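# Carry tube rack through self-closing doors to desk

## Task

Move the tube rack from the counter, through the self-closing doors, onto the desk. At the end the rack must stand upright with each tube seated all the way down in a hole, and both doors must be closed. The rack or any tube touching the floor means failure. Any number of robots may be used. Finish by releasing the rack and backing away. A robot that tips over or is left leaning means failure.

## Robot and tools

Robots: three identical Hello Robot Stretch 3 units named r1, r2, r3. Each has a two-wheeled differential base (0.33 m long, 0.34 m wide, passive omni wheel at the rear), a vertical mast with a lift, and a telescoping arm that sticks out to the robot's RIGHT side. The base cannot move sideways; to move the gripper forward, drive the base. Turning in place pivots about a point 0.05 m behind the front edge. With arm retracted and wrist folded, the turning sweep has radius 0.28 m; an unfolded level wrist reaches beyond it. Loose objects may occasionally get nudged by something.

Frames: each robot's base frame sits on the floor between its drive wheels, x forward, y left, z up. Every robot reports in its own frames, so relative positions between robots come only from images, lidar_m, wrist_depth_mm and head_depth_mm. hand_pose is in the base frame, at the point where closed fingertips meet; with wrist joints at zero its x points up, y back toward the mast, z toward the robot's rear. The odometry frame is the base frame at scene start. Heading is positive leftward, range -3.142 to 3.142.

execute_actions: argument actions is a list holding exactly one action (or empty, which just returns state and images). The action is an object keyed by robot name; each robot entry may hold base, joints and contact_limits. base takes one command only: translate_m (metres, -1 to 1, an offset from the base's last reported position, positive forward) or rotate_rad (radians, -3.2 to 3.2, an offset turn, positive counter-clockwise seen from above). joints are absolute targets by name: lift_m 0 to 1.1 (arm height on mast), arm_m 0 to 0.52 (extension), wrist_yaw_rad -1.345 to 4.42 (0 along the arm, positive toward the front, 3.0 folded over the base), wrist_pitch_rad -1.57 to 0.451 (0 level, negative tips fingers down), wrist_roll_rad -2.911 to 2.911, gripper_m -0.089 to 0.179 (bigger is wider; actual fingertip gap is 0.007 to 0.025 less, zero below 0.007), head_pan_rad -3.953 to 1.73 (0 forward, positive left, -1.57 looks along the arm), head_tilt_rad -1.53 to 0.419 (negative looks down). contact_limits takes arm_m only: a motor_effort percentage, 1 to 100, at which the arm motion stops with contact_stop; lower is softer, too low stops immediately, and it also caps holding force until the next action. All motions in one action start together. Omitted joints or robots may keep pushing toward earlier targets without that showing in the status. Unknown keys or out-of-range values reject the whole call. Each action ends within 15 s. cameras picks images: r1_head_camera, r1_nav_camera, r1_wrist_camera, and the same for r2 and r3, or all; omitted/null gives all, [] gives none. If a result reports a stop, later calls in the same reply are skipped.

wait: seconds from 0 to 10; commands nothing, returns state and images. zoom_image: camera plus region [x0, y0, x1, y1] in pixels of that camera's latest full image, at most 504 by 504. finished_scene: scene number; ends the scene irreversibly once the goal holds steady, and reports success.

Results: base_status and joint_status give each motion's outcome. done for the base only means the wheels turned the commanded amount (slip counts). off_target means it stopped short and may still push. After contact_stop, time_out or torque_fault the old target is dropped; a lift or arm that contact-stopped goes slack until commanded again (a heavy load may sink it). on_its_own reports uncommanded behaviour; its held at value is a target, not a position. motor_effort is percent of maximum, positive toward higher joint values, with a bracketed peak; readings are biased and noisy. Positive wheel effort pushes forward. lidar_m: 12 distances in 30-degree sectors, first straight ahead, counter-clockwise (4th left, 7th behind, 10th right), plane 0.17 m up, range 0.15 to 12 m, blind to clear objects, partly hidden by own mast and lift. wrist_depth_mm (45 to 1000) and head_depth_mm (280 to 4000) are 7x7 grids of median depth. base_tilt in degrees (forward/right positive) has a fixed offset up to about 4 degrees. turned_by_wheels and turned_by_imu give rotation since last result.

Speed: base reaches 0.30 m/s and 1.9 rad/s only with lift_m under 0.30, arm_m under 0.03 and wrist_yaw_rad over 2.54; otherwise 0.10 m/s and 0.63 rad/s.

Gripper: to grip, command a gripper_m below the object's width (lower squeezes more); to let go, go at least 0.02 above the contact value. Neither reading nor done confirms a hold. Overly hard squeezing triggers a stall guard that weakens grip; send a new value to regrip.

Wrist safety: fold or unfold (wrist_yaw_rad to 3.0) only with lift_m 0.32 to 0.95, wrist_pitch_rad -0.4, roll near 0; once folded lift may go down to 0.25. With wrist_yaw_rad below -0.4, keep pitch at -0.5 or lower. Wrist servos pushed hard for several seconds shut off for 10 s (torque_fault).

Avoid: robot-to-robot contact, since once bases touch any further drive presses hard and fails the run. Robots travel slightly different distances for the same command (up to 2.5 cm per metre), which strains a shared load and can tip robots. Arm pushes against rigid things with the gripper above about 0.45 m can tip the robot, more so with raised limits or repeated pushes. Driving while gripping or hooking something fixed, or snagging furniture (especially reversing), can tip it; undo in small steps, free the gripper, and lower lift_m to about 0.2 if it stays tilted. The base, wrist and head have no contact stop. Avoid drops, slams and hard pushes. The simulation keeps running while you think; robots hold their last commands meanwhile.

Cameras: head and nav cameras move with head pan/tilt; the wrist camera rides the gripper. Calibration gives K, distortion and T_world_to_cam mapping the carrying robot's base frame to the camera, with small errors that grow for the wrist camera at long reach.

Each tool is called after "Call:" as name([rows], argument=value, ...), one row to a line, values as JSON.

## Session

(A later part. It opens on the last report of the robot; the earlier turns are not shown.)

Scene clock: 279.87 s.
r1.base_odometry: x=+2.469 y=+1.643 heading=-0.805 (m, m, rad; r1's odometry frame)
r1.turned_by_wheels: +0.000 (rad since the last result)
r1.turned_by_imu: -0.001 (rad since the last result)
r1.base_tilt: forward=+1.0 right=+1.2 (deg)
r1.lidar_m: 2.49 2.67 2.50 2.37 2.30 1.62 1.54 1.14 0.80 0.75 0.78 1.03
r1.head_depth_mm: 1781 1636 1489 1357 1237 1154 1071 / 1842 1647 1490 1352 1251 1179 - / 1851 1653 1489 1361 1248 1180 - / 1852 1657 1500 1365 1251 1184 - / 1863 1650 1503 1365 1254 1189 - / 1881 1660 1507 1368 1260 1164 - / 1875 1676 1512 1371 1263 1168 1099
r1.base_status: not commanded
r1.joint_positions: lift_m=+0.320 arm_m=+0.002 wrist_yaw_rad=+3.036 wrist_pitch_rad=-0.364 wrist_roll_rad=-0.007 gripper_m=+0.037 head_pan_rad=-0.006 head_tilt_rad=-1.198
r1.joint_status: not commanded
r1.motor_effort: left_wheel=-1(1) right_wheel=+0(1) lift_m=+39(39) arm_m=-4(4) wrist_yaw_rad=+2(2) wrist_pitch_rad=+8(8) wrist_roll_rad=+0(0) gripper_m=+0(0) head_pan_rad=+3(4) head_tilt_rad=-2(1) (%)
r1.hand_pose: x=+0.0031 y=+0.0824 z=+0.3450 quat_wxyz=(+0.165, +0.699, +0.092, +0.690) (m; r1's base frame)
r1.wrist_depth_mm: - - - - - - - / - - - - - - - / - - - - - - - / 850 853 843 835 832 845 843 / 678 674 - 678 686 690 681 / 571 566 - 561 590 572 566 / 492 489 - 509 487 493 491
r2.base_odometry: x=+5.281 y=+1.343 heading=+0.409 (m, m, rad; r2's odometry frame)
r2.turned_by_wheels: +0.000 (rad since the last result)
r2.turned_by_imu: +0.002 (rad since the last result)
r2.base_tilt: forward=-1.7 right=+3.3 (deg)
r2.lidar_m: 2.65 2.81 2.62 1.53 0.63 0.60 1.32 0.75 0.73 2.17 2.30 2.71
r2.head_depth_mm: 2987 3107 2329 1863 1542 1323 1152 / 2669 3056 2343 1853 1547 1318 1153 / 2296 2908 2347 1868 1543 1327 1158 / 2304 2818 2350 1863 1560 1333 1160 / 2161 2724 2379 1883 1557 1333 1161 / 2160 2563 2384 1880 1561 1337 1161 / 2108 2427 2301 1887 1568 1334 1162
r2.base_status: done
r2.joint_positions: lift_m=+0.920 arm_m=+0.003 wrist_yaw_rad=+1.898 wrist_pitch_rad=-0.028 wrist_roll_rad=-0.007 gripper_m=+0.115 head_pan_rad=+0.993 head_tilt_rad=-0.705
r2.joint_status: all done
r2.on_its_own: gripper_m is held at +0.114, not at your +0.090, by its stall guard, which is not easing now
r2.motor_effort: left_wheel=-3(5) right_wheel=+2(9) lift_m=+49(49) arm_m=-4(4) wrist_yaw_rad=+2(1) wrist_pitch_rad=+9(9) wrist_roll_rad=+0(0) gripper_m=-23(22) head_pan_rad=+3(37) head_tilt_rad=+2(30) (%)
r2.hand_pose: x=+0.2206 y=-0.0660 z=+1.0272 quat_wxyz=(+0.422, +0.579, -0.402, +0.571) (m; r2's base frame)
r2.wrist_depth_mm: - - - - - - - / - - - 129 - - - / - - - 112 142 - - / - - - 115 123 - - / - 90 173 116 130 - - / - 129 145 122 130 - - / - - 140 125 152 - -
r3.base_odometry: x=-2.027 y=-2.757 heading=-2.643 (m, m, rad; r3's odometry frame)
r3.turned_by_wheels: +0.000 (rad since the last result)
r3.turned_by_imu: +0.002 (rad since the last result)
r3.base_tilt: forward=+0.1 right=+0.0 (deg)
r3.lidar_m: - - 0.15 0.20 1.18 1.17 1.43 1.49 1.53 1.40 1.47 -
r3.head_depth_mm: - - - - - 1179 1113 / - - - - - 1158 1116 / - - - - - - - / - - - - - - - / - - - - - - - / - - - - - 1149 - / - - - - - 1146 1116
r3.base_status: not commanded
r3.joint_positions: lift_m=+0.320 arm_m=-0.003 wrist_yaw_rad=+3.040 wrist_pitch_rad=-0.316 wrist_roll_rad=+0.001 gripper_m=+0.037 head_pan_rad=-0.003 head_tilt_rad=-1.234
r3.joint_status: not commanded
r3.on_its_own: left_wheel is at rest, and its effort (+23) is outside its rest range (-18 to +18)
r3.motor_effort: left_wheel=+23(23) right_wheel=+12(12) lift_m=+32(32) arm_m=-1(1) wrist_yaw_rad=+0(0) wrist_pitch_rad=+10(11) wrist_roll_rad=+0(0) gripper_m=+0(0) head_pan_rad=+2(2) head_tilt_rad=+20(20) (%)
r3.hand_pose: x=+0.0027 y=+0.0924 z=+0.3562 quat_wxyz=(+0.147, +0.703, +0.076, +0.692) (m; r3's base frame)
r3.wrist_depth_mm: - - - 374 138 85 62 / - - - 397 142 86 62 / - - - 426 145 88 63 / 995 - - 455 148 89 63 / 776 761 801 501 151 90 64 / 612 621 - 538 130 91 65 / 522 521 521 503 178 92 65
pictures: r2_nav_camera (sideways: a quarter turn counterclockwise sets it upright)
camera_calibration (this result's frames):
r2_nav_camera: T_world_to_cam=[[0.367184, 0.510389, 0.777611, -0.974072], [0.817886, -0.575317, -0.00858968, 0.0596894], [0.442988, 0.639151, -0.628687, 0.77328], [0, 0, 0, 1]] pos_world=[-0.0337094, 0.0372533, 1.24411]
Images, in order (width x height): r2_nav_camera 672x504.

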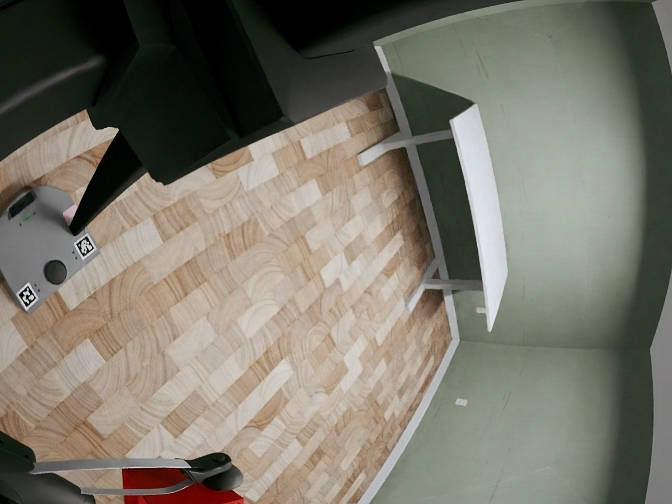

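Call:
execute_actions([
  {"r2":{"base":{"rotate_rad":1.25},"joints":{"head_pan_rad":0,"head_tilt_rad":-0.9}}},
], cameras=[])

Call:
execute_actions([
  {"r2":{"base":{"translate_m":1.0},"joints":{"lift_m":0.76}},"r3":{"base":{"translate_m":-0.95}}},
], cameras=[])

Call:
execute_actions([
  {"r2":{"base":{"translate_m":0.85}}},
], cameras=["r2_nav_camera","r2_head_camera","r3_nav_camera","r2_wrist_camera"])

Scene clock: 283.60 s.
r1.base_odometry: x=+2.469 y=+1.643 heading=-0.805 (m, m, rad; r1's odometry frame)
r1.turned_by_wheels: +0.000 (rad since the last result)
r1.turned_by_imu: -0.001 (rad since the last result)
r1.base_tilt: forward=+0.9 right=+1.3 (deg)
r1.lidar_m: 2.50 2.67 2.49 2.37 2.31 1.62 1.54 1.14 0.80 0.75 0.78 1.03
r1.head_depth_mm: 1787 1641 1489 1357 1244 1154 1073 / 1837 1649 1497 1358 1250 1181 - / 1857 1651 1489 1366 1255 1186 - / 1863 1657 1505 1365 1263 1190 - / 1860 1663 1500 1368 1252 1192 - / 1871 1662 1506 1369 1261 1167 - / 1880 1667 1504 1377 1260 1166 1099
r1.base_status: not commanded
r1.joint_positions: lift_m=+0.320 arm_m=+0.002 wrist_yaw_rad=+3.036 wrist_pitch_rad=-0.364 wrist_roll_rad=-0.007 gripper_m=+0.037 head_pan_rad=-0.006 head_tilt_rad=-1.198
r1.joint_status: not commanded
r1.motor_effort: left_wheel=-2(1) right_wheel=-1(0) lift_m=+39(39) arm_m=-4(4) wrist_yaw_rad=+2(2) wrist_pitch_rad=+8(8) wrist_roll_rad=+0(1) gripper_m=+0(0) head_pan_rad=+3(2) head_tilt_rad=-1(0) (%)
r1.hand_pose: x=+0.0031 y=+0.0824 z=+0.3450 quat_wxyz=(+0.165, +0.699, +0.092, +0.690) (m; r1's base frame)
r1.wrist_depth_mm: - - - - - - - / - - - - - - - / - - - - - - - / 840 840 842 826 829 848 837 / 694 684 - 687 680 684 689 / 570 569 - 567 587 568 577 / 492 497 - 508 484 485 489
r2.base_odometry: x=+5.281 y=+1.343 heading=+1.659 (m, m, rad; r2's odometry frame)
r2.turned_by_wheels: +1.250 (rad since the last result)
r2.turned_by_imu: +1.263 (rad since the last result)
r2.base_tilt: forward=-1.6 right=+3.2 (deg)
r2.lidar_m: 2.14 0.96 0.59 1.89 1.05 0.73 0.97 2.17 2.52 2.65 2.65 2.63
r2.head_depth_mm: 2532 2182 1859 - 303 1224 1104 / 2511 2187 1828 306 297 1190 1105 / 2476 2200 1832 1582 296 1213 1110 / 2462 2198 1848 1581 1313 1233 1112 / 2332 2214 1836 1586 1389 1236 1113 / 2338 2224 1862 1592 1387 1239 1114 / 2297 2228 1858 1591 1401 1242 1121
r2.base_status: done
r2.joint_positions: lift_m=+0.920 arm_m=+0.003 wrist_yaw_rad=+1.898 wrist_pitch_rad=-0.028 wrist_roll_rad=-0.006 gripper_m=+0.115 head_pan_rad=+0.007 head_tilt_rad=-0.889
r2.joint_status: all done
r2.on_its_own: gripper_m is held at +0.114, not at your +0.090, by its stall guard, which is not easing now
r2.motor_effort: left_wheel=-3(5) right_wheel=+4(8) lift_m=+49(49) arm_m=-4(4) wrist_yaw_rad=+2(1) wrist_pitch_rad=+9(9) wrist_roll_rad=+0(0) gripper_m=-22(23) head_pan_rad=-3(35) head_tilt_rad=-6(22) (%)
r2.hand_pose: x=+0.2206 y=-0.0660 z=+1.0272 quat_wxyz=(+0.422, +0.579, -0.402, +0.571) (m; r2's base frame)
r2.wrist_depth_mm: 701 994 - - - - - / 724 - - 129 - - - / 724 - - 112 141 - - / 728 936 - 116 123 - - / 718 90 174 116 130 - - / 696 126 145 122 130 - - / 772 914 141 125 151 - -
r3.base_odometry: x=-2.027 y=-2.757 heading=-2.643 (m, m, rad; r3's odometry frame)
r3.turned_by_wheels: +0.000 (rad since the last result)
r3.turned_by_imu: +0.001 (rad since the last result)
r3.base_tilt: forward=+0.1 right=+0.0 (deg)
r3.lidar_m: - - 0.15 0.20 1.17 1.17 1.43 1.49 1.53 1.40 1.46 -
r3.head_depth_mm: - - - - - 1173 1111 / - - - - - 1154 1102 / - - - - - - - / - - - - - - - / - - - - - - - / - - - - - 1150 - / - - - - - 1144 1116
r3.base_status: not commanded
r3.joint_positions: lift_m=+0.320 arm_m=-0.003 wrist_yaw_rad=+3.040 wrist_pitch_rad=-0.316 wrist_roll_rad=+0.001 gripper_m=+0.037 head_pan_rad=-0.003 head_tilt_rad=-1.234
r3.joint_status: not commanded
r3.on_its_own: left_wheel is at rest, and its effort (+24) is outside its rest range (-18 to +18)
r3.motor_effort: left_wheel=+24(23) right_wheel=+12(12) lift_m=+33(33) arm_m=-1(1) wrist_yaw_rad=-1(1) wrist_pitch_rad=+10(10) wrist_roll_rad=+0(0) gripper_m=+0(0) head_pan_rad=+2(3) head_tilt_rad=+20(20) (%)
r3.hand_pose: x=+0.0027 y=+0.0924 z=+0.3562 quat_wxyz=(+0.147, +0.703, +0.076, +0.692) (m; r3's base frame)
r3.wrist_depth_mm: - - - 373 139 85 62 / - - - 398 142 86 62 / - - - 421 145 87 63 / - - - 451 149 89 63 / 775 771 809 502 150 90 64 / 621 625 - 538 130 91 65 / 516 526 527 507 177 92 65
pictures: none
No camera images: the call's "cameras" was empty. Leave "cameras" out to get every camera's image.

Scene clock: 295.03 s.
r1.base_odometry: x=+2.469 y=+1.643 heading=-0.805 (m, m, rad; r1's odometry frame)
r1.turned_by_wheels: +0.000 (rad since the last result)
r1.turned_by_imu: -0.002 (rad since the last result)
r1.base_tilt: forward=+1.0 right=+1.4 (deg)
r1.lidar_m: 2.50 2.67 2.50 2.37 2.30 1.62 1.54 1.14 0.80 0.75 0.78 1.03
r1.head_depth_mm: 1787 1647 1487 1363 1246 1153 1072 / 1854 1657 1492 1357 1245 1182 - / 1854 1648 1491 1364 1250 1182 - / 1868 1662 1496 1361 1255 1184 - / 1873 1662 1501 1364 1256 1187 - / 1866 1663 1505 1369 1262 1166 - / 1873 1676 1509 1372 1260 1170 1094
r1.base_status: not commanded
r1.joint_positions: lift_m=+0.320 arm_m=+0.002 wrist_yaw_rad=+3.036 wrist_pitch_rad=-0.364 wrist_roll_rad=-0.007 gripper_m=+0.037 head_pan_rad=-0.006 head_tilt_rad=-1.198
r1.joint_status: not commanded
r1.motor_effort: left_wheel=-1(1) right_wheel=+0(1) lift_m=+39(39) arm_m=-4(4) wrist_yaw_rad=+2(2) wrist_pitch_rad=+8(8) wrist_roll_rad=+0(0) gripper_m=+1(0) head_pan_rad=+4(3) head_tilt_rad=-1(1) (%)
r1.hand_pose: x=+0.0031 y=+0.0824 z=+0.3450 quat_wxyz=(+0.165, +0.699, +0.092, +0.690) (m; r1's base frame)
r1.wrist_depth_mm: - - - - - - - / - - - - - - - / - - - - - - - / 853 835 863 853 836 842 835 / 685 686 - 683 680 685 687 / 572 570 - 566 586 564 569 / 485 496 - 501 497 488 490
r2.base_odometry: x=+5.193 y=+2.339 heading=+1.659 (m, m, rad; r2's odometry frame)
r2.turned_by_wheels: +0.000 (rad since the last result)
r2.turned_by_imu: +0.004 (rad since the last result)
r2.base_tilt: forward=-1.6 right=+3.2 (deg)
r2.lidar_m: 1.16 1.46 0.85 0.73 0.73 0.85 1.66 3.10 2.76 2.40 2.40 1.73
r2.head_depth_mm: 1177 1037 1829 1569 398 1187 - / 1182 1013 1824 1572 397 410 1108 / 1195 990 1836 1569 1375 410 1113 / 1201 993 1848 1576 1384 1198 1112 / 1206 968 1761 1572 1392 1236 1114 / 1213 974 1846 1591 1390 1239 1119 / 1388 1637 1830 1599 1396 1239 1122
r2.base_status: done
r2.joint_positions: lift_m=+0.760 arm_m=+0.003 wrist_yaw_rad=+1.898 wrist_pitch_rad=-0.029 wrist_roll_rad=-0.006 gripper_m=+0.115 head_pan_rad=+0.007 head_tilt_rad=-0.889
r2.joint_status: all done
r2.on_its_own: gripper_m is held at +0.114, not at your +0.090, by its stall guard, which is not easing now
r2.motor_effort: left_wheel=-3(5) right_wheel=+3(9) lift_m=+40(42) arm_m=-4(4) wrist_yaw_rad=+2(2) wrist_pitch_rad=+9(10) wrist_roll_rad=+0(0) gripper_m=-22(22) head_pan_rad=-2(3) head_tilt_rad=-5(5) (%)
r2.hand_pose: x=+0.2205 y=-0.0660 z=+0.8674 quat_wxyz=(+0.422, +0.579, -0.402, +0.571) (m; r2's base frame)
r2.wrist_depth_mm: 987 - - - - - - / - - - 128 - - - / - - - 112 142 - - / - - - 116 123 - - / - 90 175 116 130 478 - / 983 129 146 122 131 - - / - - 141 124 152 - -
r3.base_odometry: x=-1.193 y=-2.303 heading=-2.643 (m, m, rad; r3's odometry frame)
r3.turned_by_wheels: +0.000 (rad since the last result)
r3.turned_by_imu: +0.005 (rad since the last result)
r3.base_tilt: forward=+0.2 right=+0.1 (deg)
r3.lidar_m: 1.60 1.15 0.83 0.81 0.67 0.50 0.49 0.51 0.71 1.37 1.53 1.65
r3.head_depth_mm: 1691 1606 1477 1365 1267 1185 1109 / 1679 1614 1482 1367 1266 1193 1120 / 1687 1612 1472 1357 1262 1189 - / 1692 1599 1472 1361 1262 1194 - / 1695 1593 1461 1346 1255 1183 - / 1684 1594 1464 1343 1253 1171 - / 1672 1601 1463 1345 1247 1171 1105
r3.base_status: done
r3.joint_positions: lift_m=+0.320 arm_m=-0.003 wrist_yaw_rad=+3.041 wrist_pitch_rad=-0.316 wrist_roll_rad=+0.001 gripper_m=+0.037 head_pan_rad=+0.006 head_tilt_rad=-1.199
r3.joint_status: not commanded
r3.motor_effort: left_wheel=+1(15) right_wheel=+0(10) lift_m=+33(33) arm_m=-1(1) wrist_yaw_rad=-2(2) wrist_pitch_rad=+10(10) wrist_roll_rad=+0(0) gripper_m=+0(1) head_pan_rad=-3(9) head_tilt_rad=-1(20) (%)
r3.hand_pose: x=+0.0024 y=+0.0925 z=+0.3562 quat_wxyz=(+0.146, +0.703, +0.076, +0.692) (m; r3's base frame)
r3.wrist_depth_mm: 679 - 802 789 818 864 900 / 682 - 833 861 878 936 967 / 679 843 917 946 957 993 - / 665 899 949 952 985 - - / 653 780 808 812 780 778 783 / 598 616 - 629 654 625 629 / 523 518 523 527 526 535 531
pictures: none
No camera images: the call's "cameras" was empty. Leave "cameras" out to get every camera's image.

Scene clock: 307.10 s.
r1.base_odometry: x=+2.469 y=+1.643 heading=-0.805 (m, m, rad; r1's odometry frame)
r1.turned_by_wheels: +0.000 (rad since the last result)
r1.turned_by_imu: -0.002 (rad since the last result)
r1.base_tilt: forward=+1.1 right=+1.4 (deg)
r1.lidar_m: 2.50 2.67 2.49 2.37 2.30 1.62 1.54 1.14 0.80 0.75 0.78 1.03
r1.head_depth_mm: 1794 1650 1487 1356 1245 1153 1073 / 1845 1654 1486 1361 1248 1173 - / 1854 1645 1494 1364 1252 1185 - / 1861 1655 1501 1361 1254 1186 - / 1861 1667 1498 1364 1257 1185 - / 1875 1667 1499 1367 1264 1167 - / 1882 1680 1501 1382 1263 1169 1098
r1.base_status: not commanded
r1.joint_positions: lift_m=+0.320 arm_m=+0.002 wrist_yaw_rad=+3.036 wrist_pitch_rad=-0.364 wrist_roll_rad=-0.007 gripper_m=+0.037 head_pan_rad=-0.006 head_tilt_rad=-1.198
r1.joint_status: not commanded
r1.motor_effort: left_wheel=-1(2) right_wheel=+0(0) lift_m=+39(39) arm_m=-4(4) wrist_yaw_rad=+2(2) wrist_pitch_rad=+8(8) wrist_roll_rad=+1(0) gripper_m=+0(0) head_pan_rad=+3(4) head_tilt_rad=-1(1) (%)
r1.hand_pose: x=+0.0031 y=+0.0824 z=+0.3450 quat_wxyz=(+0.165, +0.699, +0.092, +0.690) (m; r1's base frame)
r1.wrist_depth_mm: - - - - - - - / - - - - - - - / - - - - - - - / 831 849 833 841 831 844 839 / 676 677 - 678 686 678 681 / 571 566 - 567 582 570 563 / 492 498 - 500 488 485 492
r2.base_odometry: x=+5.117 y=+3.185 heading=+1.659 (m, m, rad; r2's odometry frame)
r2.turned_by_wheels: +0.000 (rad since the last result)
r2.turned_by_imu: +0.167 (rad since the last result)
r2.base_tilt: forward=-1.6 right=+3.3 (deg)
r2.lidar_m: 0.82 0.39 1.00 0.94 0.95 1.22 2.76 3.42 2.35 2.20 1.13 0.88
r2.head_depth_mm: 747 872 792 684 399 519 - / 743 872 796 685 387 417 483 / 739 868 800 686 603 412 484 / 734 862 802 689 604 522 485 / 731 859 804 691 605 539 486 / 727 852 809 691 607 541 486 / 725 848 809 696 609 542 489
r2.base_status: done
r2.joint_positions: lift_m=+0.760 arm_m=+0.003 wrist_yaw_rad=+1.900 wrist_pitch_rad=-0.031 wrist_roll_rad=-0.006 gripper_m=+0.115 head_pan_rad=+0.005 head_tilt_rad=-0.893
r2.joint_status: not commanded
r2.on_its_own: gripper_m is held at +0.114, not at your +0.090, by its stall guard, which is not easing now
r2.motor_effort: left_wheel=+0(87) right_wheel=+0(27) lift_m=+43(43) arm_m=-1(4) wrist_yaw_rad=-1(8) wrist_pitch_rad=+10(10) wrist_roll_rad=+0(0) gripper_m=-23(22) head_pan_rad=-2(3) head_tilt_rad=-3(6) (%)
r2.hand_pose: x=+0.2203 y=-0.0654 z=+0.8668 quat_wxyz=(+0.422, +0.580, -0.401, +0.571) (m; r2's base frame)
r2.wrist_depth_mm: 886 832 772 734 703 657 627 / 920 853 830 134 707 682 648 / 962 943 868 116 148 716 673 / - 925 167 117 125 721 685 / - 115 454 117 130 526 603 / - 133 141 122 131 - 419 / 282 265 143 121 146 301 322
r3.base_odometry: x=-1.193 y=-2.303 heading=-2.643 (m, m, rad; r3's odometry frame)
r3.turned_by_wheels: +0.000 (rad since the last result)
r3.turned_by_imu: +0.003 (rad since the last result)
r3.base_tilt: forward=+0.1 right=+0.0 (deg)
r3.lidar_m: 1.60 1.16 0.86 0.83 0.67 0.50 0.49 0.51 0.71 1.37 1.53 1.65
r3.head_depth_mm: 1677 1618 1479 1363 1275 1182 1102 / 1687 1607 1483 1365 1264 1193 1119 / 1692 1599 1475 1364 1267 1193 - / 1682 1608 1466 1358 1264 1188 - / 1686 1607 1469 1354 1261 1186 - / 1676 1585 1474 1353 1252 1175 - / 1676 1590 1468 1348 1251 1170 1106
r3.base_status: not commanded
r3.joint_positions: lift_m=+0.320 arm_m=-0.003 wrist_yaw_rad=+3.041 wrist_pitch_rad=-0.316 wrist_roll_rad=+0.001 gripper_m=+0.037 head_pan_rad=+0.006 head_tilt_rad=-1.199
r3.joint_status: not commanded
r3.motor_effort: left_wheel=+0(0) right_wheel=+1(0) lift_m=+33(33) arm_m=-1(1) wrist_yaw_rad=-1(2) wrist_pitch_rad=+10(10) wrist_roll_rad=+0(0) gripper_m=+0(0) head_pan_rad=-3(2) head_tilt_rad=-1(1) (%)
r3.hand_pose: x=+0.0024 y=+0.0925 z=+0.3562 quat_wxyz=(+0.146, +0.703, +0.076, +0.692) (m; r3's base frame)
r3.wrist_depth_mm: 681 - 797 807 863 874 917 / 679 - 831 860 895 941 969 / 675 824 915 947 969 - - / 669 882 959 979 - - - / 651 777 809 808 770 793 770 / 602 620 - 623 649 637 631 / 524 514 523 535 522 529 524
pictures: r2_head_camera (sideways: a quarter turn clockwise sets it upright), r2_nav_camera (sideways: a quarter turn counterclockwise sets it upright), r2_wrist_camera, r3_nav_camera (sideways: a quarter turn counterclockwise sets it upright)
camera_calibration (this result's frames):
r2_head_camera: T_world_to_cam=[[-0.801752, -0.0204251, -0.597308, 0.799951], [-0.0274581, 0.999619, 0.00267417, -0.00220982], [0.597026, 0.018545, -0.802008, 0.994036], [0, 0, 0, 1]] pos_world=[0.0478366, 0.000113672, 1.27505]
r2_nav_camera: T_world_to_cam=[[0.762625, -0.0250157, 0.646357, -0.805431], [-0.0311922, -0.999512, -0.00188064, 0.0561331], [0.646088, -0.018727, -0.763033, 0.946774], [0, 0, 0, 1]] pos_world=[0.00429343, 0.0536875, 1.24312]
r2_wrist_camera: T_world_to_cam=[[0.294119, -0.954136, 0.0558458, -0.182106], [-0.192871, -0.116479, -0.974286, 0.906643], [0.936106, 0.275785, -0.218284, 0.165359], [0, 0, 0, 1]] pos_world=[0.0736321, -0.113753, 0.929595]
r3_nav_camera: T_world_to_cam=[[0.949763, -0.0341509, 0.311102, -0.360926], [-0.0168168, -0.998161, -0.0582325, 0.128584], [0.312518, 0.0500753, -0.948591, 1.18485], [0, 0, 0, 1]] pos_world=[-0.0253316, 0.0566893, 1.24371]
Images, in order (width x height): r2_head_camera 896x504, r2_nav_camera 672x504, r2_wrist_camera 644x364, r3_nav_camera 672x504.

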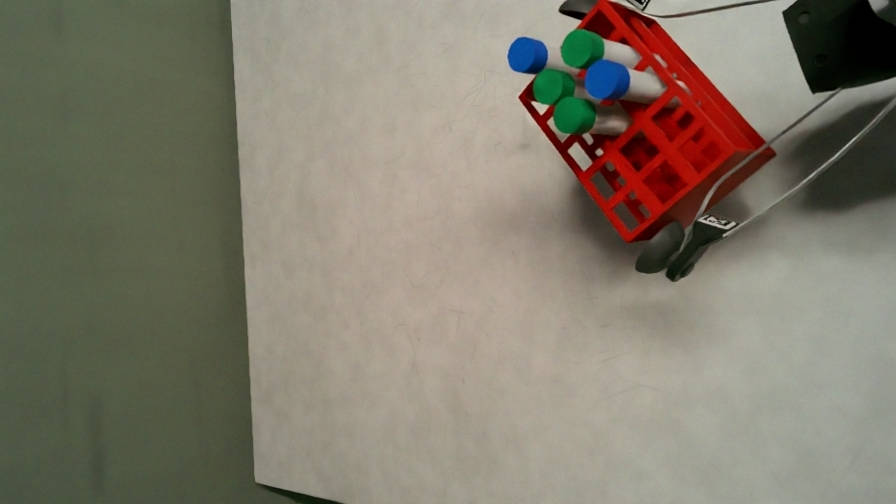

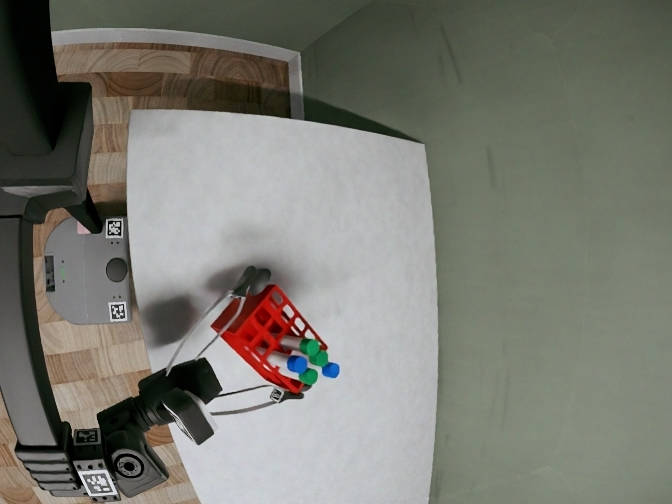

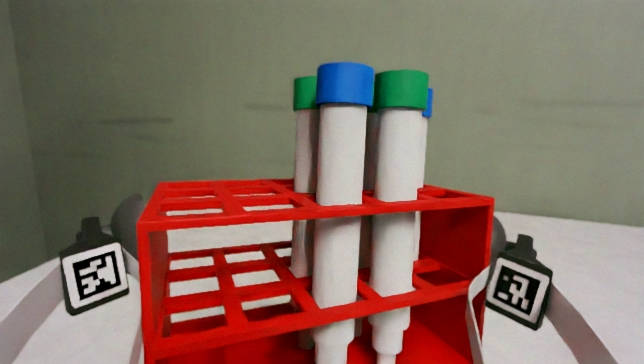

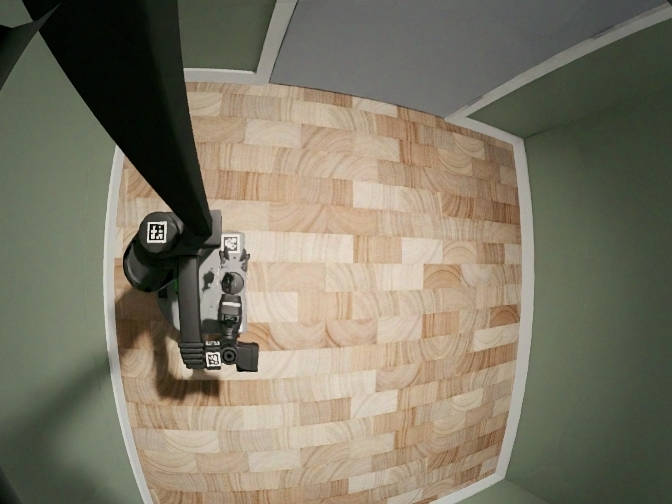

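Call:
execute_actions([
  {"r2":{"base":{"translate_m":-0.04},"joints":{"lift_m":0.665}}},
], cameras=["r2_wrist_camera","r2_head_camera"])

Scene clock: 309.40 s.
r1.base_odometry: x=+2.469 y=+1.643 heading=-0.805 (m, m, rad; r1's odometry frame)
r1.turned_by_wheels: +0.000 (rad since the last result)
r1.turned_by_imu: +0.000 (rad since the last result)
r1.base_tilt: forward=+1.0 right=+1.4 (deg)
r1.lidar_m: 2.50 2.67 2.49 2.37 2.30 1.62 1.54 1.14 0.80 0.75 0.78 1.04
r1.head_depth_mm: 1784 1639 1479 1359 1250 1153 1070 / 1856 1652 1489 1358 1247 1175 - / 1849 1657 1491 1361 1252 1184 - / 1857 1658 1501 1361 1252 1181 - / 1854 1656 1505 1366 1259 1187 - / 1862 1664 1504 1364 1255 1169 - / 1883 1683 1498 1377 1265 1173 1096
r1.base_status: not commanded
r1.joint_positions: lift_m=+0.320 arm_m=+0.002 wrist_yaw_rad=+3.036 wrist_pitch_rad=-0.364 wrist_roll_rad=-0.007 gripper_m=+0.037 head_pan_rad=-0.006 head_tilt_rad=-1.198
r1.joint_status: not commanded
r1.motor_effort: left_wheel=+0(1) right_wheel=+0(0) lift_m=+39(39) arm_m=-4(4) wrist_yaw_rad=+2(2) wrist_pitch_rad=+8(8) wrist_roll_rad=+0(0) gripper_m=+0(0) head_pan_rad=+3(2) head_tilt_rad=-2(0) (%)
r1.hand_pose: x=+0.0031 y=+0.0824 z=+0.3450 quat_wxyz=(+0.165, +0.699, +0.092, +0.690) (m; r1's base frame)
r1.wrist_depth_mm: - - - - - - - / - - - - - - - / - - - - - - - / 847 825 845 833 834 848 848 / 692 678 - 680 669 677 678 / 574 569 - 567 592 571 568 / 493 498 - 502 485 484 486
r2.base_odometry: x=+5.121 y=+3.146 heading=+1.659 (m, m, rad; r2's odometry frame)
r2.turned_by_wheels: +0.000 (rad since the last result)
r2.turned_by_imu: +0.000 (rad since the last result)
r2.base_tilt: forward=-1.6 right=+3.3 (deg)
r2.lidar_m: 0.86 0.43 0.99 0.93 0.95 1.21 2.75 3.43 2.35 2.20 1.15 0.92
r2.head_depth_mm: 784 898 792 682 600 519 497 / 782 895 796 685 602 468 497 / 777 890 801 687 602 491 491 / 773 885 803 689 604 530 486 / 769 887 804 691 605 540 487 / 766 889 807 692 607 540 488 / 762 892 811 697 609 542 488
r2.base_status: done
r2.joint_positions: lift_m=+0.665 arm_m=+0.003 wrist_yaw_rad=+1.900 wrist_pitch_rad=-0.028 wrist_roll_rad=-0.007 gripper_m=+0.115 head_pan_rad=+0.005 head_tilt_rad=-0.893
r2.joint_status: all done
r2.on_its_own: gripper_m is held at +0.114, not at your +0.090, by its stall guard, which is not easing now
r2.motor_effort: left_wheel=-1(5) right_wheel=+0(5) lift_m=+39(40) arm_m=-1(1) wrist_yaw_rad=+0(0) wrist_pitch_rad=+9(10) wrist_roll_rad=+0(0) gripper_m=-21(23) head_pan_rad=-1(3) head_tilt_rad=-3(3) (%)
r2.hand_pose: x=+0.2204 y=-0.0653 z=+0.7727 quat_wxyz=(+0.421, +0.579, -0.402, +0.571) (m; r2's base frame)
r2.wrist_depth_mm: 961 900 826 769 739 697 667 / 967 906 851 131 721 702 687 / - 927 864 117 141 748 703 / 987 436 416 116 123 563 611 / 280 90 172 116 130 144 336 / - 128 147 122 130 - 231 / 155 145 140 122 152 164 176
r3.base_odometry: x=-1.193 y=-2.303 heading=-2.643 (m, m, rad; r3's odometry frame)
r3.turned_by_wheels: +0.000 (rad since the last result)
r3.turned_by_imu: +0.001 (rad since the last result)
r3.base_tilt: forward=+0.1 right=+0.0 (deg)
r3.lidar_m: 1.60 1.16 0.86 0.83 0.67 0.50 0.49 0.51 0.71 1.37 1.53 1.64
r3.head_depth_mm: 1678 1611 1479 1363 1272 1187 1109 / 1692 1611 1480 1363 1263 1192 1117 / 1686 1605 1469 1356 1264 1193 - / 1689 1605 1469 1357 1262 1184 - / 1685 1598 1467 1354 1257 1192 - / 1676 1597 1456 1350 1257 1176 - / 1675 1591 1458 1345 1251 1167 1099
r3.base_status: not commanded
r3.joint_positions: lift_m=+0.320 arm_m=-0.003 wrist_yaw_rad=+3.041 wrist_pitch_rad=-0.316 wrist_roll_rad=+0.001 gripper_m=+0.037 head_pan_rad=+0.006 head_tilt_rad=-1.199
r3.joint_status: not commanded
r3.motor_effort: left_wheel=+1(0) right_wheel=+0(0) lift_m=+33(33) arm_m=-2(2) wrist_yaw_rad=-2(2) wrist_pitch_rad=+10(10) wrist_roll_rad=+0(0) gripper_m=+0(0) head_pan_rad=-3(3) head_tilt_rad=-1(1) (%)
r3.hand_pose: x=+0.0024 y=+0.0925 z=+0.3562 quat_wxyz=(+0.146, +0.703, +0.076, +0.692) (m; r3's base frame)
r3.wrist_depth_mm: 674 - 801 808 841 866 888 / 673 - 843 860 909 960 969 / 663 850 907 921 986 - - / 670 881 967 962 - - - / 655 776 812 822 770 782 794 / 601 632 - 623 646 631 641 / 522 522 519 532 525 515 532
pictures: r2_head_camera (sideways: a quarter turn clockwise sets it upright), r2_wrist_camera
camera_calibration (this result's frames):
r2_head_camera: T_world_to_cam=[[-0.801752, -0.0204249, -0.597308, 0.799951], [-0.027458, 0.999619, 0.00267418, -0.00220983], [0.597026, 0.0185449, -0.802008, 0.994036], [0, 0, 0, 1]] pos_world=[0.0478366, 0.000113665, 1.27505]
r2_wrist_camera: T_world_to_cam=[[0.293957, -0.954191, 0.0557574, -0.176749], [-0.190078, -0.115527, -0.974948, 0.814948], [0.936728, 0.275994, -0.215331, 0.142322], [0, 0, 0, 1]] pos_world=[0.0735433, -0.113783, 0.835033]
Images, in order (width x height): r2_head_camera 896x504, r2_wrist_camera 644x364.

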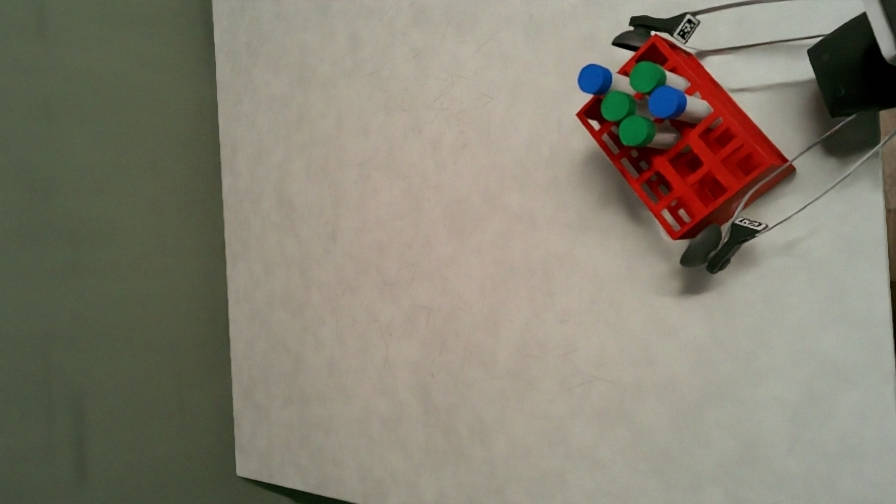

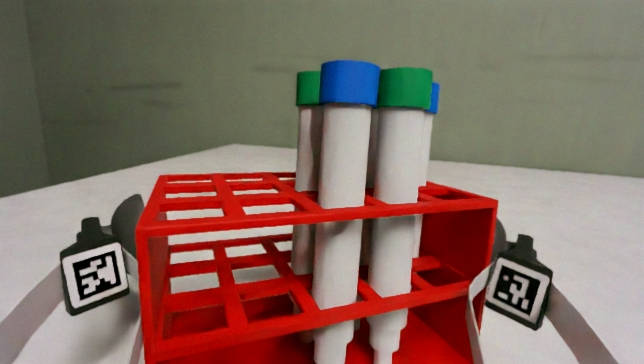

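Touching (rack levelled). Release; rotate slightly on withdrawal is unnecessary if lifted.

Call:
execute_actions([
  {"r2":{"joints":{"gripper_m":0.179,"lift_m":0.66}}},
], cameras=[])

Call:
execute_actions([
  {"r2":{"joints":{"lift_m":0.74}}},
], cameras=[])

Call:
execute_actions([
  {"r2":{"base":{"translate_m":-0.3}}},
], cameras=["r2_wrist_camera","r2_head_camera"])

Scene clock: 311.40 s.
r1.base_odometry: x=+2.469 y=+1.643 heading=-0.805 (m, m, rad; r1's odometry frame)
r1.turned_by_wheels: +0.000 (rad since the last result)
r1.turned_by_imu: +0.000 (rad since the last result)
r1.base_tilt: forward=+0.9 right=+1.4 (deg)
r1.lidar_m: 2.50 2.67 2.50 2.37 2.30 1.62 1.54 1.14 0.80 0.75 0.78 1.04
r1.head_depth_mm: 1780 1629 1489 1363 1243 1152 1073 / 1848 1650 1490 1355 1254 1179 - / 1850 1643 1484 1359 1254 1184 - / 1866 1645 1496 1359 1253 1183 - / 1867 1655 1505 1372 1260 1188 - / 1871 1672 1505 1375 1260 1166 - / 1871 1666 1501 1375 1257 1170 1097
r1.base_status: not commanded
r1.joint_positions: lift_m=+0.320 arm_m=+0.002 wrist_yaw_rad=+3.036 wrist_pitch_rad=-0.364 wrist_roll_rad=-0.007 gripper_m=+0.037 head_pan_rad=-0.006 head_tilt_rad=-1.198
r1.joint_status: not commanded
r1.motor_effort: left_wheel=-1(0) right_wheel=+0(0) lift_m=+39(39) arm_m=-5(4) wrist_yaw_rad=+2(3) wrist_pitch_rad=+8(8) wrist_roll_rad=+0(0) gripper_m=+0(0) head_pan_rad=+3(4) head_tilt_rad=-1(2) (%)
r1.hand_pose: x=+0.0031 y=+0.0824 z=+0.3450 quat_wxyz=(+0.165, +0.699, +0.092, +0.690) (m; r1's base frame)
r1.wrist_depth_mm: - - - - - - - / - - - - - - - / - - - - - - - / 842 844 850 854 837 826 839 / 684 672 - 681 683 684 677 / 570 565 - 562 582 565 564 / 489 491 - 504 486 489 486
r2.base_odometry: x=+5.121 y=+3.146 heading=+1.659 (m, m, rad; r2's odometry frame)
r2.turned_by_wheels: +0.000 (rad since the last result)
r2.turned_by_imu: +0.000 (rad since the last result)
r2.base_tilt: forward=-1.6 right=+3.3 (deg)
r2.lidar_m: 0.86 0.43 0.99 0.93 0.94 1.22 2.75 3.45 2.35 2.20 1.15 0.92
r2.head_depth_mm: 783 897 795 682 600 519 496 / 780 895 797 684 600 482 496 / 777 888 798 686 601 502 490 / 773 886 803 691 605 543 485 / 768 888 804 690 605 539 487 / 765 891 806 694 606 542 488 / 760 890 809 695 609 542 489
r2.base_status: not commanded
r2.joint_positions: lift_m=+0.660 arm_m=+0.003 wrist_yaw_rad=+1.900 wrist_pitch_rad=-0.023 wrist_roll_rad=-0.007 gripper_m=+0.179 head_pan_rad=+0.005 head_tilt_rad=-0.893
r2.joint_status: all done
r2.motor_effort: left_wheel=-1(0) right_wheel=+0(0) lift_m=+38(38) arm_m=-1(1) wrist_yaw_rad=-1(0) wrist_pitch_rad=+7(9) wrist_roll_rad=+0(0) gripper_m=+0(88) head_pan_rad=-2(2) head_tilt_rad=-4(3) (%)
r2.hand_pose: x=+0.2205 y=-0.0653 z=+0.7688 quat_wxyz=(+0.420, +0.578, -0.403, +0.572) (m; r2's base frame)
r2.wrist_depth_mm: 941 881 838 784 726 704 658 / 961 918 845 126 111 730 698 / 999 925 859 112 117 740 703 / - 395 156 113 125 547 601 / 280 148 155 115 125 142 326 / - 127 142 119 128 141 226 / 150 139 139 123 151 158 168
r3.base_odometry: x=-1.193 y=-2.303 heading=-2.643 (m, m, rad; r3's odometry frame)
r3.turned_by_wheels: +0.000 (rad since the last result)
r3.turned_by_imu: +0.001 (rad since the last result)
r3.base_tilt: forward=+0.1 right=+0.0 (deg)
r3.lidar_m: 1.60 1.16 0.86 0.83 0.67 0.50 0.49 0.51 0.71 1.37 1.53 1.64
r3.head_depth_mm: 1688 1616 1478 1361 1269 1179 1106 / 1688 1614 1478 1360 1265 1195 1114 / 1697 1610 1471 1359 1256 1189 - / 1695 1604 1469 1356 1264 1186 - / 1693 1599 1467 1354 1261 1187 - / 1687 1593 1471 1353 1253 1170 - / 1675 1595 1455 1346 1246 1167 1099
r3.base_status: not commanded
r3.joint_positions: lift_m=+0.320 arm_m=-0.003 wrist_yaw_rad=+3.041 wrist_pitch_rad=-0.316 wrist_roll_rad=+0.001 gripper_m=+0.037 head_pan_rad=+0.006 head_tilt_rad=-1.199
r3.joint_status: not commanded
r3.motor_effort: left_wheel=+0(0) right_wheel=+0(0) lift_m=+33(33) arm_m=-2(1) wrist_yaw_rad=-2(1) wrist_pitch_rad=+10(10) wrist_roll_rad=+0(0) gripper_m=+1(1) head_pan_rad=-3(3) head_tilt_rad=-1(1) (%)
r3.hand_pose: x=+0.0024 y=+0.0925 z=+0.3562 quat_wxyz=(+0.146, +0.703, +0.076, +0.692) (m; r3's base frame)
r3.wrist_depth_mm: 680 - 792 794 835 873 902 / 694 - 854 880 916 928 956 / 665 858 932 949 981 - - / 676 863 934 957 - - - / 646 785 828 813 782 792 778 / 593 629 - 623 664 632 625 / 526 519 520 530 525 528 528
pictures: none
No camera images: the call's "cameras" was empty. Leave "cameras" out to get every camera's image.

Scene clock: 312.97 s.
r1.base_odometry: x=+2.469 y=+1.643 heading=-0.805 (m, m, rad; r1's odometry frame)
r1.turned_by_wheels: +0.000 (rad since the last result)
r1.turned_by_imu: +0.000 (rad since the last result)
r1.base_tilt: forward=+1.0 right=+1.3 (deg)
r1.lidar_m: 2.50 2.67 2.49 2.37 2.30 1.62 1.54 1.14 0.80 0.75 0.78 1.03
r1.head_depth_mm: 1789 1643 1478 1354 1243 1152 1071 / 1840 1648 1494 1357 1247 1174 - / 1861 1648 1490 1364 1255 1184 - / 1862 1651 1501 1361 1253 1187 - / 1861 1662 1506 1365 1255 1190 - / 1870 1667 1511 1373 1260 1162 - / 1890 1667 1508 1371 1259 1164 1094
r1.base_status: not commanded
r1.joint_positions: lift_m=+0.320 arm_m=+0.002 wrist_yaw_rad=+3.036 wrist_pitch_rad=-0.364 wrist_roll_rad=-0.007 gripper_m=+0.037 head_pan_rad=-0.006 head_tilt_rad=-1.198
r1.joint_status: not commanded
r1.motor_effort: left_wheel=-1(2) right_wheel=+0(0) lift_m=+39(39) arm_m=-4(4) wrist_yaw_rad=+2(3) wrist_pitch_rad=+8(8) wrist_roll_rad=+0(0) gripper_m=+1(0) head_pan_rad=+3(2) head_tilt_rad=-1(0) (%)
r1.hand_pose: x=+0.0031 y=+0.0824 z=+0.3450 quat_wxyz=(+0.165, +0.699, +0.092, +0.690) (m; r1's base frame)
r1.wrist_depth_mm: - - - - - - - / - - - - - - - / - - - - - - - / 843 839 851 822 835 826 843 / 691 679 - 683 681 677 690 / 567 565 - 565 583 565 569 / 488 503 - 501 490 490 486
r2.base_odometry: x=+5.121 y=+3.146 heading=+1.659 (m, m, rad; r2's odometry frame)
r2.turned_by_wheels: +0.000 (rad since the last result)
r2.turned_by_imu: +0.000 (rad since the last result)
r2.base_tilt: forward=-1.6 right=+3.2 (deg)
r2.lidar_m: 0.86 0.43 0.99 0.93 0.94 1.21 2.75 3.43 2.35 2.20 1.15 0.92
r2.head_depth_mm: 786 896 793 682 600 527 - / 781 893 794 684 602 483 494 / 775 890 799 686 601 504 491 / 774 884 802 690 604 522 485 / 768 887 803 692 606 539 486 / 766 891 808 693 607 541 488 / 762 892 810 695 610 542 489
r2.base_status: not commanded
r2.joint_positions: lift_m=+0.740 arm_m=+0.003 wrist_yaw_rad=+1.900 wrist_pitch_rad=-0.021 wrist_roll_rad=-0.007 gripper_m=+0.179 head_pan_rad=+0.005 head_tilt_rad=-0.893
r2.joint_status: all done
r2.motor_effort: left_wheel=-1(1) right_wheel=-1(0) lift_m=+48(50) arm_m=-1(1) wrist_yaw_rad=-1(1) wrist_pitch_rad=+7(8) wrist_roll_rad=+0(0) gripper_m=+0(1) head_pan_rad=-2(2) head_tilt_rad=-4(3) (%)
r2.hand_pose: x=+0.2206 y=-0.0653 z=+0.8490 quat_wxyz=(+0.419, +0.578, -0.403, +0.573) (m; r2's base frame)
r2.wrist_depth_mm: 963 863 843 768 726 697 666 / 984 951 868 804 746 710 679 / - 946 895 841 794 733 700 / - - 877 844 786 778 717 / - 467 488 498 517 587 565 / - 334 347 144 164 363 393 / 258 263 179 142 165 284 294
r3.base_odometry: x=-1.193 y=-2.303 heading=-2.643 (m, m, rad; r3's odometry frame)
r3.turned_by_wheels: +0.000 (rad since the last result)
r3.turned_by_imu: +0.000 (rad since the last result)
r3.base_tilt: forward=+0.1 right=+0.0 (deg)
r3.lidar_m: 1.60 1.16 0.86 0.83 0.67 0.50 0.49 0.51 0.71 1.37 1.53 1.65
r3.head_depth_mm: 1688 1618 1481 1364 1273 1185 1107 / 1693 1623 1492 1354 1267 1193 1119 / 1689 1620 1475 1364 1263 1187 - / 1690 1602 1476 1356 1258 1191 - / 1676 1605 1469 1354 1255 1186 - / 1692 1599 1474 1356 1253 1170 - / 1687 1594 1455 1345 1253 1171 1105
r3.base_status: not commanded
r3.joint_positions: lift_m=+0.320 arm_m=-0.003 wrist_yaw_rad=+3.041 wrist_pitch_rad=-0.316 wrist_roll_rad=+0.001 gripper_m=+0.037 head_pan_rad=+0.006 head_tilt_rad=-1.199
r3.joint_status: not commanded
r3.motor_effort: left_wheel=+0(0) right_wheel=+0(1) lift_m=+33(33) arm_m=-1(1) wrist_yaw_rad=-1(2) wrist_pitch_rad=+10(10) wrist_roll_rad=+0(0) gripper_m=+0(0) head_pan_rad=-4(3) head_tilt_rad=-1(1) (%)
r3.hand_pose: x=+0.0024 y=+0.0925 z=+0.3562 quat_wxyz=(+0.146, +0.703, +0.076, +0.692) (m; r3's base frame)
r3.wrist_depth_mm: 674 - 791 816 832 875 889 / 681 - 823 875 917 938 945 / 679 845 916 932 984 - - / 674 867 965 976 - - - / 648 772 825 817 773 777 769 / 584 621 - 633 650 637 632 / 519 522 524 533 520 526 522
pictures: none
No camera images: the call's "cameras" was empty. Leave "cameras" out to get every camera's image.

Scene clock: 317.47 s.
r1.base_odometry: x=+2.469 y=+1.643 heading=-0.805 (m, m, rad; r1's odometry frame)
r1.turned_by_wheels: +0.000 (rad since the last result)
r1.turned_by_imu: -0.001 (rad since the last result)
r1.base_tilt: forward=+1.0 right=+1.3 (deg)
r1.lidar_m: 2.50 2.67 2.49 2.37 2.30 1.62 1.54 1.14 0.80 0.75 0.78 1.03
r1.head_depth_mm: 1776 1642 1482 1353 1244 1156 1073 / 1840 1653 1487 1359 1252 1178 - / 1857 1651 1487 1360 1245 1184 - / 1856 1657 1490 1365 1249 1188 - / 1849 1663 1497 1371 1257 1191 - / 1874 1668 1504 1377 1261 1164 - / 1878 1661 1503 1380 1265 1168 1098
r1.base_status: not commanded
r1.joint_positions: lift_m=+0.320 arm_m=+0.002 wrist_yaw_rad=+3.036 wrist_pitch_rad=-0.364 wrist_roll_rad=-0.007 gripper_m=+0.037 head_pan_rad=-0.006 head_tilt_rad=-1.198
r1.joint_status: not commanded
r1.motor_effort: left_wheel=-1(1) right_wheel=+0(0) lift_m=+39(39) arm_m=-4(5) wrist_yaw_rad=+2(2) wrist_pitch_rad=+8(8) wrist_roll_rad=+0(0) gripper_m=+0(0) head_pan_rad=+3(3) head_tilt_rad=-1(2) (%)
r1.hand_pose: x=+0.0031 y=+0.0824 z=+0.3450 quat_wxyz=(+0.165, +0.699, +0.092, +0.690) (m; r1's base frame)
r1.wrist_depth_mm: - - - - - - - / - - - - - - - / - - - - - - - / 847 853 840 847 860 840 833 / 677 686 - 674 679 680 685 / 571 573 - 562 591 572 568 / 489 502 - 506 485 489 489
r2.base_odometry: x=+5.147 y=+2.847 heading=+1.659 (m, m, rad; r2's odometry frame)
r2.turned_by_wheels: +0.000 (rad since the last result)
r2.turned_by_imu: -0.002 (rad since the last result)
r2.base_tilt: forward=-1.6 right=+3.3 (deg)
r2.lidar_m: 0.71 0.72 0.97 0.90 0.92 1.17 2.65 3.46 2.38 2.23 1.31 1.24
r2.head_depth_mm: 1063 947 792 683 1371 1225 - / 1066 952 760 672 1374 1223 1113 / 1061 953 799 661 1355 1229 1109 / 1056 956 803 688 1360 1228 1111 / 1052 960 804 691 1337 1215 1114 / 1048 966 809 693 1365 1236 1118 / 1041 1188 850 695 1344 1240 1118
r2.base_status: done
r2.joint_positions: lift_m=+0.740 arm_m=+0.003 wrist_yaw_rad=+1.900 wrist_pitch_rad=-0.021 wrist_roll_rad=-0.007 gripper_m=+0.179 head_pan_rad=+0.005 head_tilt_rad=-0.893
r2.joint_status: not commanded
r2.motor_effort: left_wheel=+0(5) right_wheel=-1(6) lift_m=+48(48) arm_m=-1(1) wrist_yaw_rad=-1(1) wrist_pitch_rad=+7(7) wrist_roll_rad=+0(0) gripper_m=+0(0) head_pan_rad=-2(3) head_tilt_rad=-3(3) (%)
r2.hand_pose: x=+0.2206 y=-0.0653 z=+0.8490 quat_wxyz=(+0.419, +0.578, -0.403, +0.573) (m; r2's base frame)
r2.wrist_depth_mm: - - - - - 961 939 / - - - - - 999 970 / - - - - - - 981 / - - 950 875 459 964 958 / - 465 481 461 453 590 577 / - - 392 367 369 363 386 / - - - - - - 314
r3.base_odometry: x=-1.193 y=-2.303 heading=-2.643 (m, m, rad; r3's odometry frame)
r3.turned_by_wheels: +0.000 (rad since the last result)
r3.turned_by_imu: +0.001 (rad since the last result)
r3.base_tilt: forward=+0.1 right=+0.0 (deg)
r3.lidar_m: 1.60 1.17 0.87 0.83 0.68 0.50 0.49 0.51 0.71 1.37 1.53 1.65
r3.head_depth_mm: 1684 1624 1472 1362 1265 1186 1107 / 1687 1611 1478 1362 1269 1194 1118 / 1680 1608 1476 1360 1271 1185 - / 1695 1602 1463 1360 1255 1182 - / 1692 1599 1463 1358 1258 1180 - / 1684 1602 1463 1343 1256 1166 - / 1688 1591 1467 1354 1248 1166 1101
r3.base_status: not commanded
r3.joint_positions: lift_m=+0.320 arm_m=-0.003 wrist_yaw_rad=+3.041 wrist_pitch_rad=-0.316 wrist_roll_rad=+0.001 gripper_m=+0.037 head_pan_rad=+0.006 head_tilt_rad=-1.199
r3.joint_status: not commanded
r3.motor_effort: left_wheel=+0(0) right_wheel=+0(0) lift_m=+34(32) arm_m=-1(1) wrist_yaw_rad=-2(2) wrist_pitch_rad=+10(10) wrist_roll_rad=+0(0) gripper_m=+0(0) head_pan_rad=-2(2) head_tilt_rad=-1(1) (%)
r3.hand_pose: x=+0.0024 y=+0.0925 z=+0.3562 quat_wxyz=(+0.146, +0.703, +0.076, +0.692) (m; r3's base frame)
r3.wrist_depth_mm: 674 - 799 816 861 872 899 / 685 - 852 872 917 948 980 / 671 833 901 951 993 - - / 677 868 963 935 - - - / 654 771 834 824 774 786 771 / 599 615 - 624 653 633 641 / 515 518 526 537 523 520 527
pictures: r2_head_camera (sideways: a quarter turn clockwise sets it upright), r2_wrist_camera
camera_calibration (this result's frames):
r2_head_camera: T_world_to_cam=[[-0.801752, -0.0204248, -0.597308, 0.799951], [-0.0274577, 0.999619, 0.00267417, -0.00220983], [0.597026, 0.0185448, -0.802008, 0.994036], [0, 0, 0, 1]] pos_world=[0.0478366, 0.000113656, 1.27505]
r2_wrist_camera: T_world_to_cam=[[0.293637, -0.9543, 0.0555677, -0.180772], [-0.184436, -0.113597, -0.976258, 0.889354], [0.937955, 0.276417, -0.209364, 0.153258], [0, 0, 0, 1]] pos_world=[0.0733612, -0.113846, 0.91037]
Images, in order (width x height): r2_head_camera 896x504, r2_wrist_camera 644x364.

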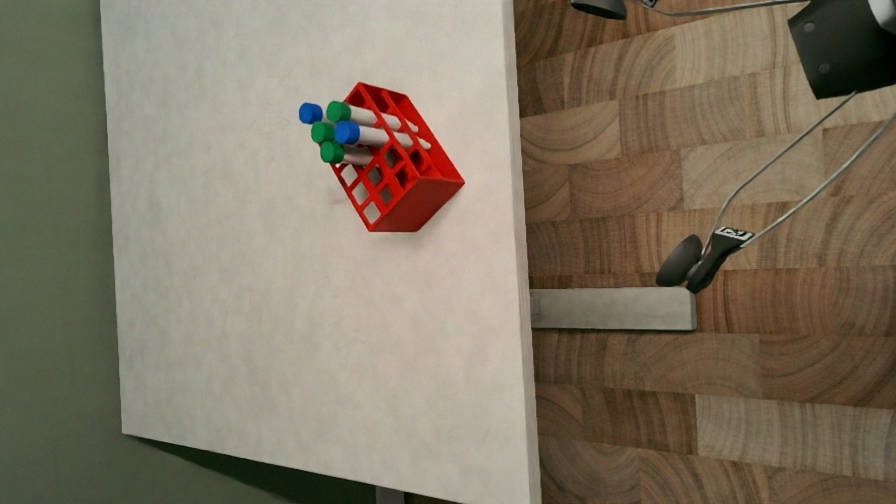

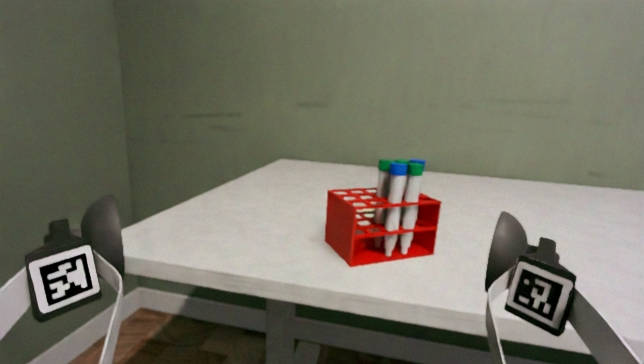

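Call:
finished_scene(scene=1)

The scene is finished: the task was done.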